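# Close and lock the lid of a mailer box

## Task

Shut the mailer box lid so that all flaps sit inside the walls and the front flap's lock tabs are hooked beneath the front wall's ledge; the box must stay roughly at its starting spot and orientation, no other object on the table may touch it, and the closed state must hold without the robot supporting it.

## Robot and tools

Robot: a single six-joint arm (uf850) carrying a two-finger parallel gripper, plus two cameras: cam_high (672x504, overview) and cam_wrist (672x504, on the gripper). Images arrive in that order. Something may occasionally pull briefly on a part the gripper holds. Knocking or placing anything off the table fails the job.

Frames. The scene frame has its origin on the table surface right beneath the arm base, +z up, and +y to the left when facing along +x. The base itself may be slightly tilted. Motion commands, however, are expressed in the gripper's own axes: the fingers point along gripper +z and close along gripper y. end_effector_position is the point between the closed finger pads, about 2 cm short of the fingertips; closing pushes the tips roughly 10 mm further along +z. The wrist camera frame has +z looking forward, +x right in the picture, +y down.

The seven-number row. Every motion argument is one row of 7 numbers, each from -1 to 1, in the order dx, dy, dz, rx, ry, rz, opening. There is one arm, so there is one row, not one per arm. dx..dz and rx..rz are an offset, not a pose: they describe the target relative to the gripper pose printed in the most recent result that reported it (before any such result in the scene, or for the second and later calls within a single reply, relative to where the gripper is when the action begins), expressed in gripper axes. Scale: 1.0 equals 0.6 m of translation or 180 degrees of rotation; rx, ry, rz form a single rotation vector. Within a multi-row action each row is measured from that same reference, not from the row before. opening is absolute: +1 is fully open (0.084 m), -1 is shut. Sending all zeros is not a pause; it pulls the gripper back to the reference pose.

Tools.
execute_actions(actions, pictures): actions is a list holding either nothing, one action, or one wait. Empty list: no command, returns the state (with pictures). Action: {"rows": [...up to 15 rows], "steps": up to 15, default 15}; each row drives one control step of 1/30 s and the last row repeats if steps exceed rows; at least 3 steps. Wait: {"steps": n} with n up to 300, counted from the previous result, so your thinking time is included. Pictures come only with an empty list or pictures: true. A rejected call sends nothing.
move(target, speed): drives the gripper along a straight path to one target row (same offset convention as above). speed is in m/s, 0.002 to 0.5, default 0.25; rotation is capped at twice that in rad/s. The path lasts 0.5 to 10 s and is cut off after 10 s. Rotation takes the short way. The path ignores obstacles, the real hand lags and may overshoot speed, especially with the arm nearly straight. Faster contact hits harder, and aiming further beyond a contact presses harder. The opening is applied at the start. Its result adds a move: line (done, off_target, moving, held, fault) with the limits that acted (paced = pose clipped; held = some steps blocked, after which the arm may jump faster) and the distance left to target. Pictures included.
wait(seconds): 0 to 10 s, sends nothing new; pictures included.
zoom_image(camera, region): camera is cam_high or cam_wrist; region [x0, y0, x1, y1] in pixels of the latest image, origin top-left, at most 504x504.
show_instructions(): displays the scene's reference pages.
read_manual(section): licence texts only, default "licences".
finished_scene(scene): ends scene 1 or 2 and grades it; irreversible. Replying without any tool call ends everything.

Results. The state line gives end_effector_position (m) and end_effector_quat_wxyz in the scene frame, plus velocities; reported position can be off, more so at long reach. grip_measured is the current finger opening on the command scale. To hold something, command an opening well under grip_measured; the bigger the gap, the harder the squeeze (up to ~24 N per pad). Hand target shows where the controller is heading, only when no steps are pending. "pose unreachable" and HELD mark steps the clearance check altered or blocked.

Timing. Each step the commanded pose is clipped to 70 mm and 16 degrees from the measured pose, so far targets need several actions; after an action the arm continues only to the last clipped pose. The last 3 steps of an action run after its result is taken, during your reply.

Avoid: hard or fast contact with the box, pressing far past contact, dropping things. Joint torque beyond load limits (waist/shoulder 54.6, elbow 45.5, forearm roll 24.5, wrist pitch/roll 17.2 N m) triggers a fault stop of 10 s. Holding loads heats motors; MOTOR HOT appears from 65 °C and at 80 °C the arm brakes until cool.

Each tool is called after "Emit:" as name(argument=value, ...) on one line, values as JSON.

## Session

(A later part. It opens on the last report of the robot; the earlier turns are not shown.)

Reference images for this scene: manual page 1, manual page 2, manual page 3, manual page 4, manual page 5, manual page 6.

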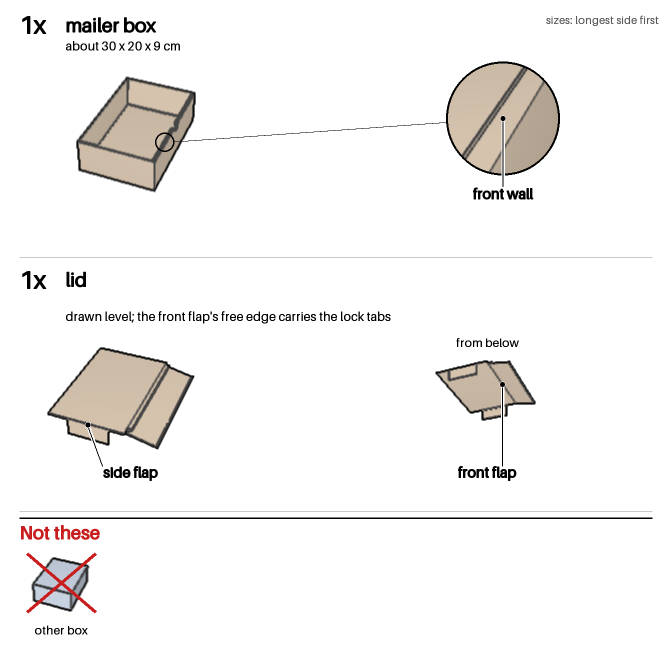

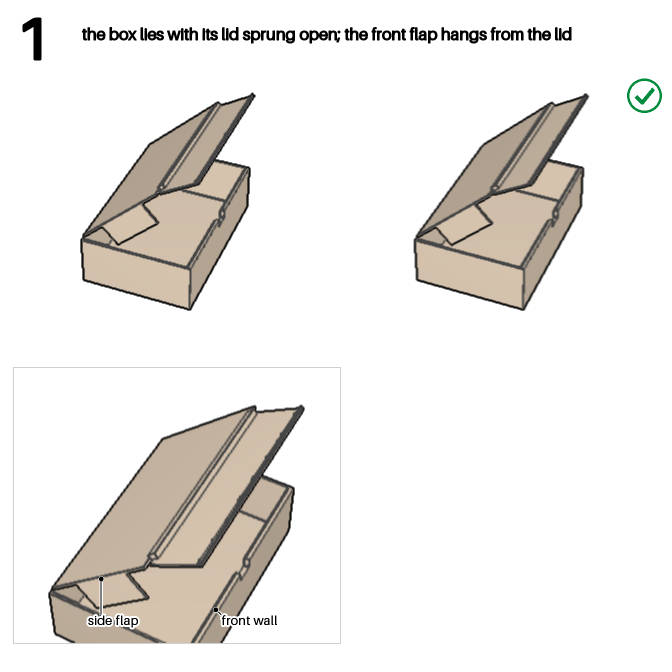

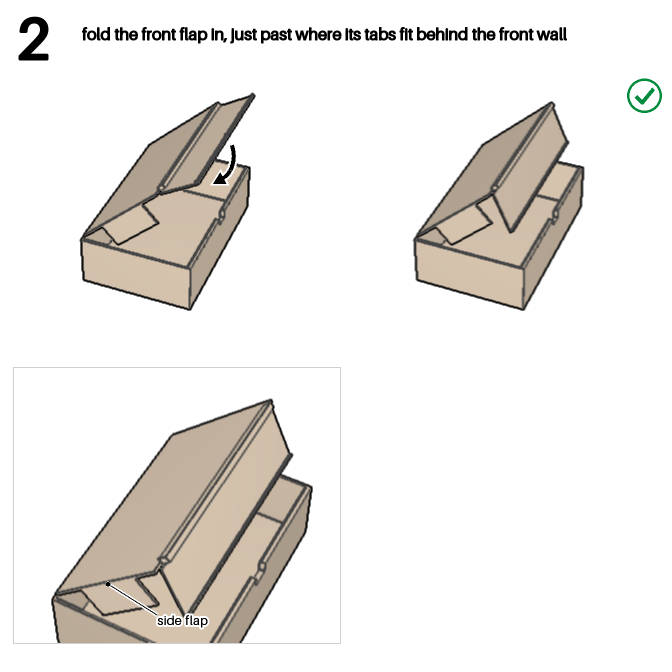

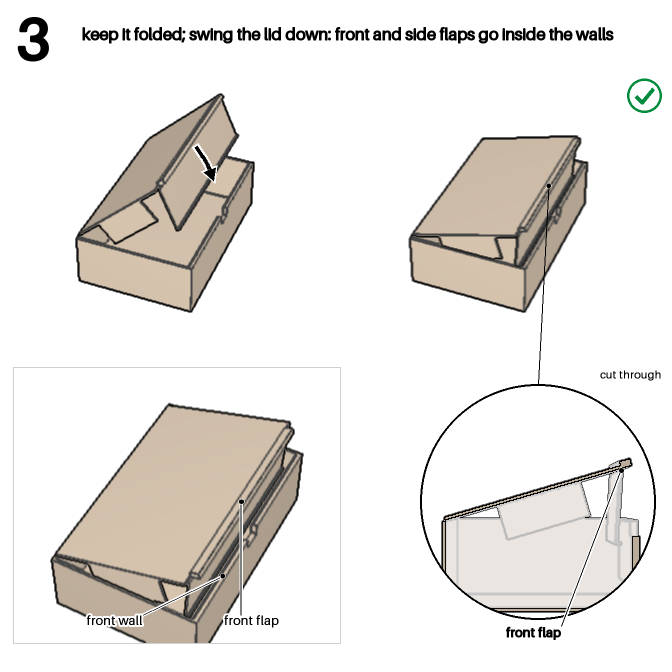

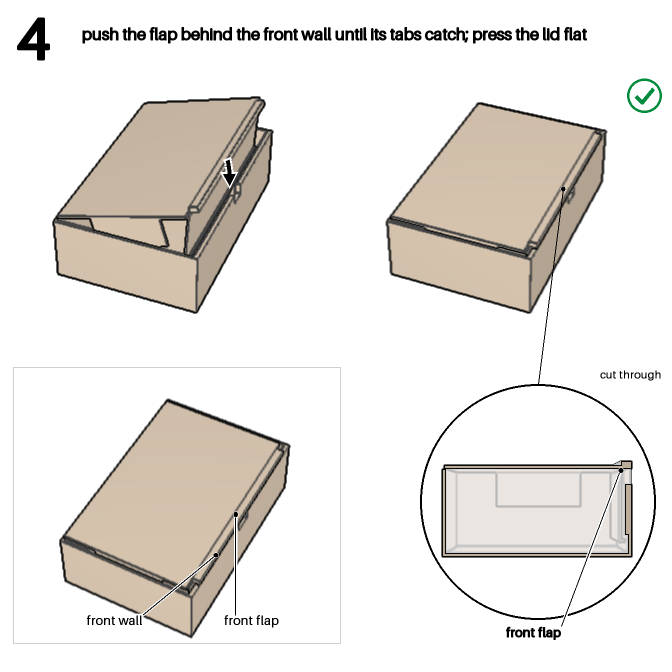

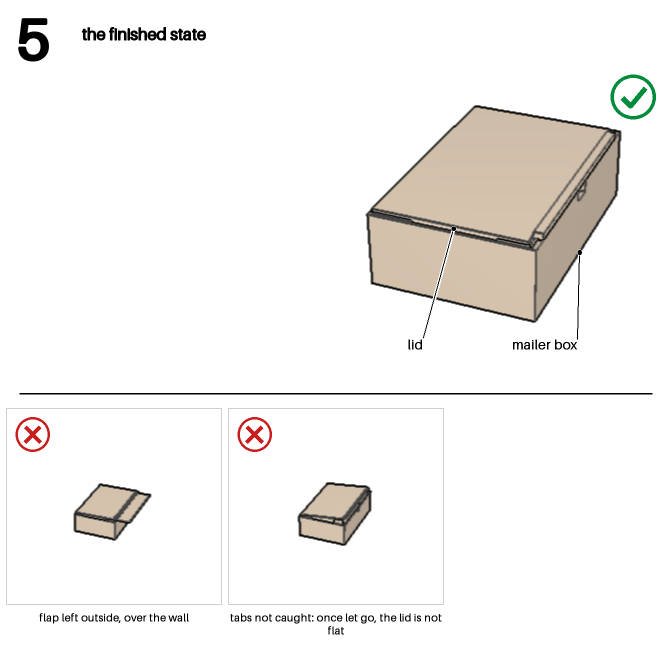

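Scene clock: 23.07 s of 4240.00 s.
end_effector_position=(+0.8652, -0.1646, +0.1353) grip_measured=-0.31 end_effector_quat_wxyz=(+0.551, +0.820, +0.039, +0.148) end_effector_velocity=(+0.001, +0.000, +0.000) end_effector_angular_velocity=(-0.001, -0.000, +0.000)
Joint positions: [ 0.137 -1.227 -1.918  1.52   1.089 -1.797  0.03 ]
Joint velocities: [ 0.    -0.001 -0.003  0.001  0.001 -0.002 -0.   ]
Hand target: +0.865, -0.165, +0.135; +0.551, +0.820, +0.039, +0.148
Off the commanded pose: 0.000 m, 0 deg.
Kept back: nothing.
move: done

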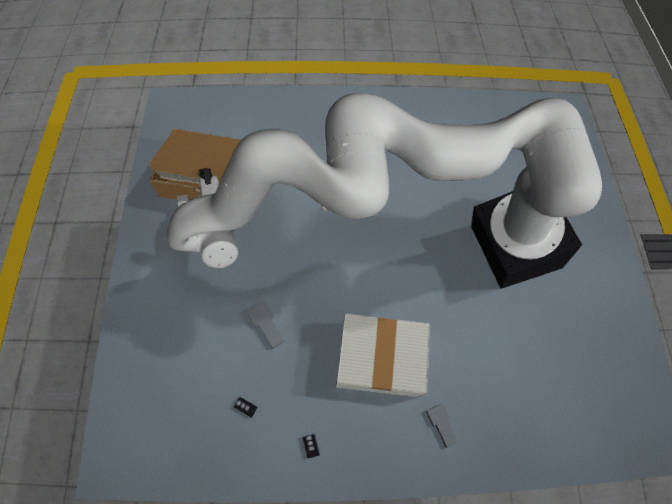

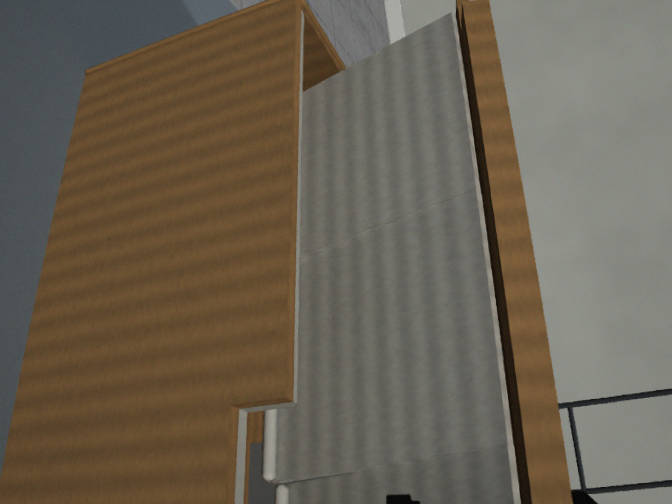

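Same as before.

Emit:
move(target=[0.009,-0.022,-0.015,0,0,0,-0.4], speed=0.03)

Emit:
move(target=[0.012,-0.013,-0.022,0,0,0,-0.4], speed=0.03)

Emit:
execute_actions(actions=[{"rows":[[0,-0.003,0,0.01,0,0,-0.3],[0,-0.006,0,0.02,0,0,-0.2],[0,-0.01,0,0.03,0,0,-0.1],[0,-0.013,0,0.04,0,0,0],[0,-0.017,0,0.05,0,0,0.1],[0,-0.02,0,0.06,0,0,0.2],[0,-0.024,0,0.07,0,0,0.3],[0,-0.027,0,0.08,0,0,0.4],[0,-0.031,0,0.09,0,0,0.5],[0,-0.032,0,0.1,0,0,0.5]]}])

Emit:
move(target=[-0.003,-0.031,0.031,0,0,0,0.5], speed=0.03)

Scene clock: 24.13 s of 4240.00 s.
end_effector_position=(+0.8691, -0.1503, +0.1275) grip_measured=-0.42 end_effector_quat_wxyz=(+0.551, +0.820, +0.039, +0.148) end_effector_velocity=(+0.000, -0.000, +0.000) end_effector_angular_velocity=(-0.001, -0.001, -0.001)
Joint positions: [ 0.156 -1.256 -1.96   1.542  1.1   -1.812  0.026]
Joint velocities: [ 0.    -0.001 -0.002  0.001  0.002 -0.001  0.   ]
Hand target: +0.869, -0.150, +0.127; +0.551, +0.820, +0.039, +0.148
Off the commanded pose: 0.000 m, 0 deg.
Kept back: nothing.
move: done

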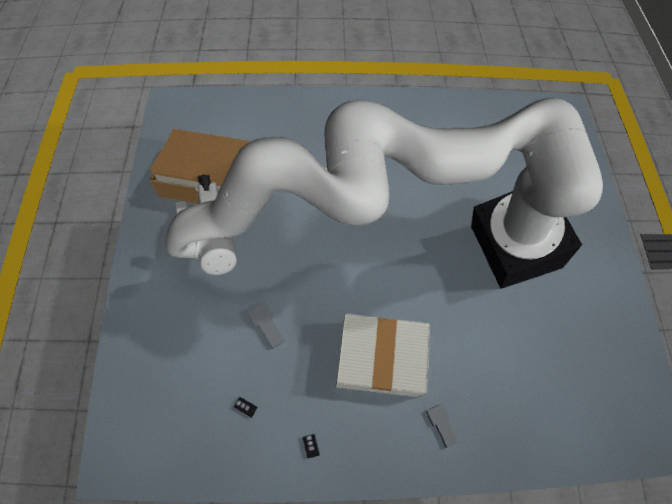

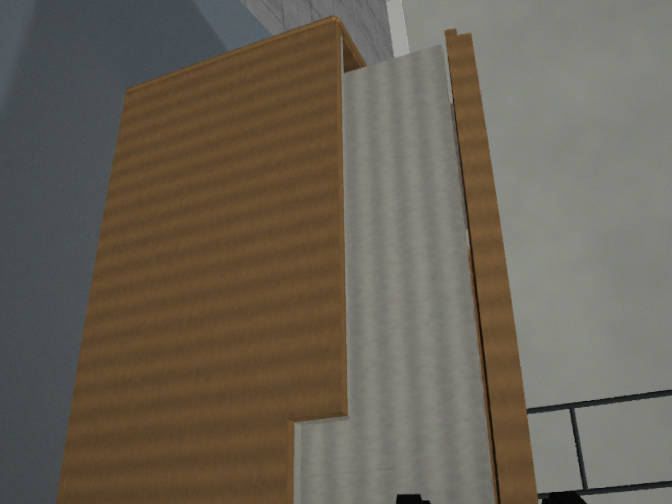

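Scene clock: 24.97 s of 4240.00 s.
end_effector_position=(+0.8729, -0.1340, +0.1264) grip_measured=-0.42 end_effector_quat_wxyz=(+0.551, +0.820, +0.039, +0.148) end_effector_velocity=(-0.000, +0.000, -0.000) end_effector_angular_velocity=(-0.001, +0.001, -0.000)
Joint positions: [ 0.177 -1.27  -1.989  1.566  1.114 -1.83   0.026]
Joint velocities: [ 0.001 -0.    -0.     0.001  0.001 -0.001  0.   ]
Hand target: +0.873, -0.134, +0.126; +0.551, +0.820, +0.039, +0.148
Off the commanded pose: 0.000 m, 0 deg.
Kept back: nothing.
move: done

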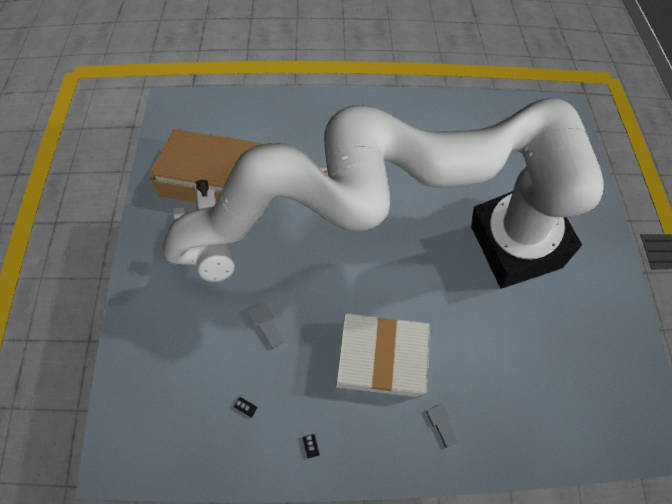

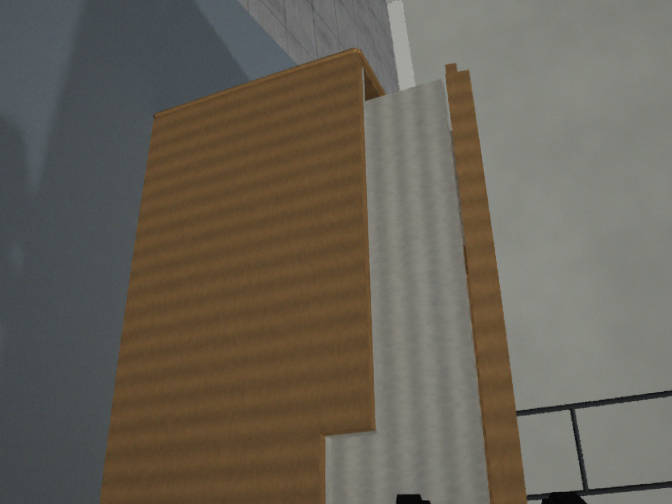

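Scene clock: 25.37 s of 4240.00 s.
end_effector_position=(+0.8745, -0.1263, +0.1119) grip_measured=+0.49 end_effector_quat_wxyz=(+0.437, +0.886, +0.057, +0.142) end_effector_velocity=(+0.011, -0.003, -0.016) end_effector_angular_velocity=(+0.605, +0.128, +0.128)
Joint positions: [ 0.141 -1.163 -1.879  1.625  0.833 -1.873  0.065]
Joint velocities: [-0.139  0.231  0.199  0.17  -0.695 -0.201  0.   ]
Steps of this call (steps 1 to 12: the first 12 steps of this action). Readings (end_effector_position):
1: (+0.8729, -0.1339, +0.1263)
2: (+0.8727, -0.1336, +0.1254)
4: (+0.8725, -0.1325, +0.1228)
8: (+0.8739, -0.1290, +0.1181)
12: the state above

Scene clock: 26.80 s of 4240.00 s.
end_effector_position=(+0.8789, -0.1286, +0.0839) grip_measured=+0.50 end_effector_quat_wxyz=(+0.418, +0.896, +0.061, +0.140) end_effector_velocity=(-0.000, +0.000, -0.003) end_effector_angular_velocity=(+0.001, +0.003, +0.001)
Joint positions: [ 0.131 -1.219 -1.94   1.642  0.785 -1.896  0.065]
Joint velocities: [ 0.    -0.005 -0.003  0.001 -0.002 -0.002  0.   ]
Hand target: +0.879, -0.128, +0.083; +0.417, +0.896, +0.062, +0.140
Off your previous action's commanded pose: 0.002 m, 1 deg at its last step (step 3 of this call).
Off the commanded pose: 0.001 m, 0 deg.
Kept back: nothing.
move: done

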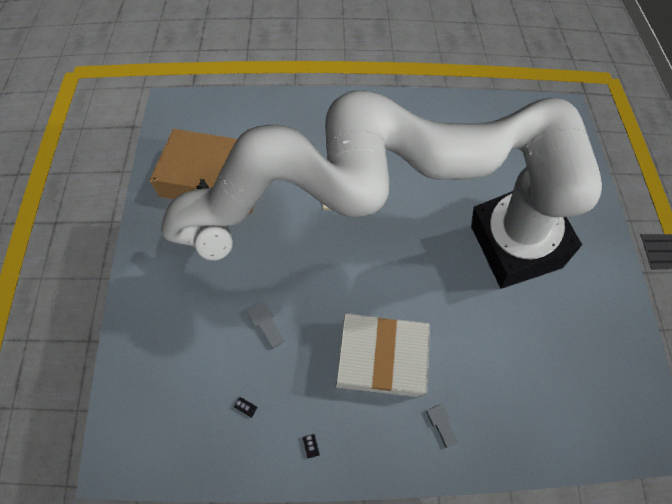

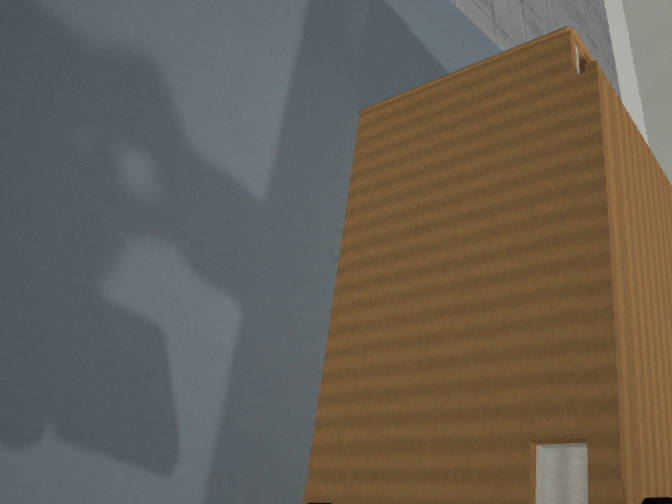

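Emit:
move(target=[-0.15,0.06,-0.2,0,0,0,0.5], speed=0.15)

Emit:
wait(seconds=2)

Scene clock: 28.47 s of 4240.00 s.
end_effector_position=(+0.7568, -0.0842, +0.1667) grip_measured=+0.49 end_effector_quat_wxyz=(+0.418, +0.896, +0.061, +0.139) end_effector_velocity=(-0.001, +0.001, +0.001) end_effector_angular_velocity=(-0.000, -0.001, +0.001)
Joint positions: [ 0.204 -0.826 -1.329  1.494  0.828 -1.596  0.065]
Joint velocities: [ 0.001  0.004  0.005 -0.001  0.001  0.002  0.   ]
Hand target: +0.757, -0.084, +0.167; +0.418, +0.896, +0.061, +0.140
Off the commanded pose: 0.000 m, 0 deg.
Kept back: nothing.
move: done

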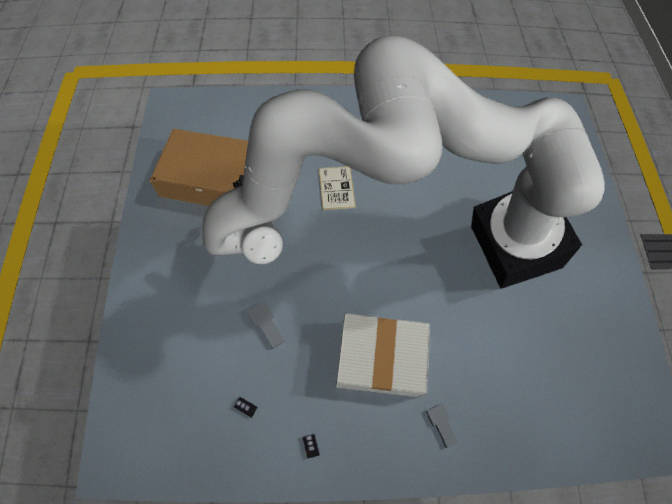

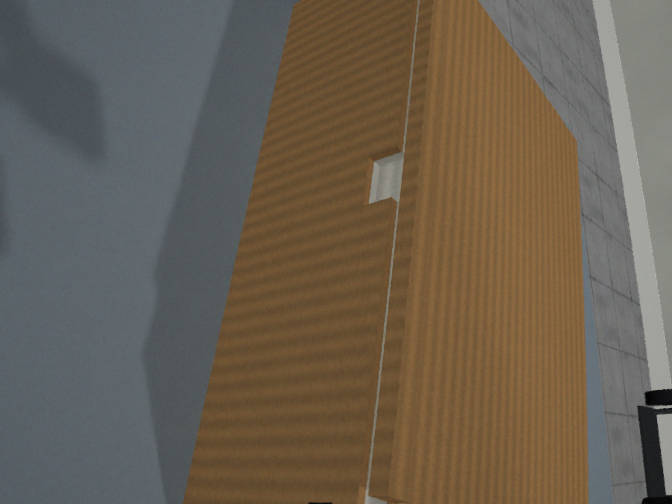

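Scene clock: 30.47 s of 4240.00 s.
end_effector_position=(+0.7567, -0.0841, +0.1669) grip_measured=+0.49 end_effector_quat_wxyz=(+0.418, +0.896, +0.061, +0.140) end_effector_velocity=(-0.000, -0.000, -0.000) end_effector_angular_velocity=(-0.000, +0.001, +0.000)
Joint positions: [ 0.204 -0.825 -1.328  1.494  0.828 -1.596  0.065]
Joint velocities: [ 0.     0.     0.     0.     0.    -0.001  0.   ]
Hand target: +0.757, -0.084, +0.167; +0.418, +0.896, +0.061, +0.140
Off the commanded pose: 0.000 m, 0 deg.
Kept back: nothing.
Steps of this call (steps 1 to 60: nothing new was sent). Readings (end_effector_position):
1: (+0.7567, -0.0842, +0.1667)
2: (+0.7567, -0.0842, +0.1668)
4: (+0.7567, -0.0841, +0.1668)
8: (+0.7567, -0.0841, +0.1669)
60: the state above

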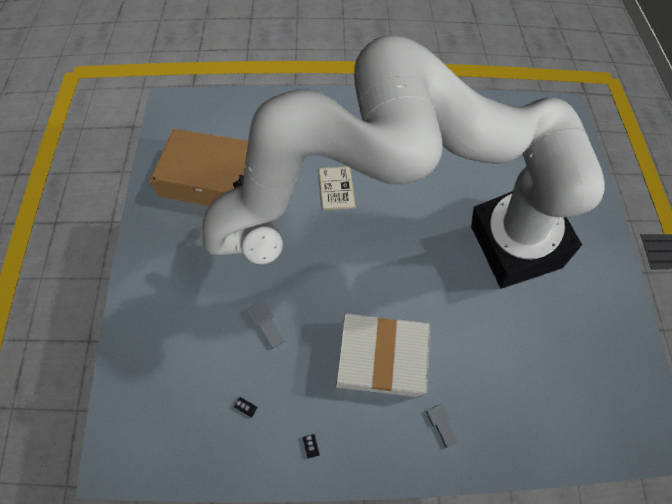

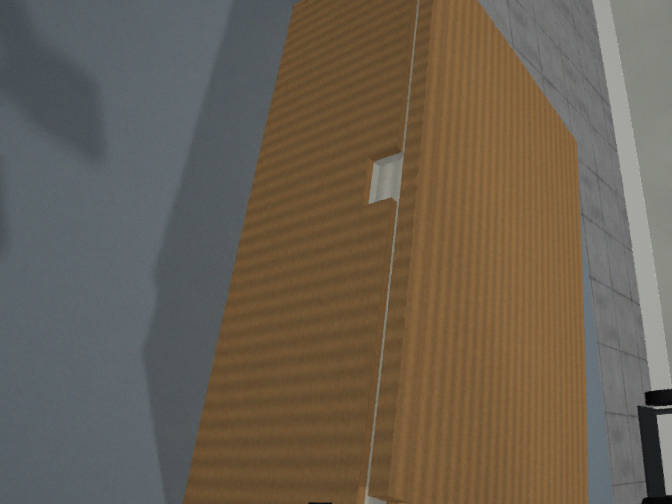

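Emit:
finished_scene(scene=2)

The scene is finished: the task was done.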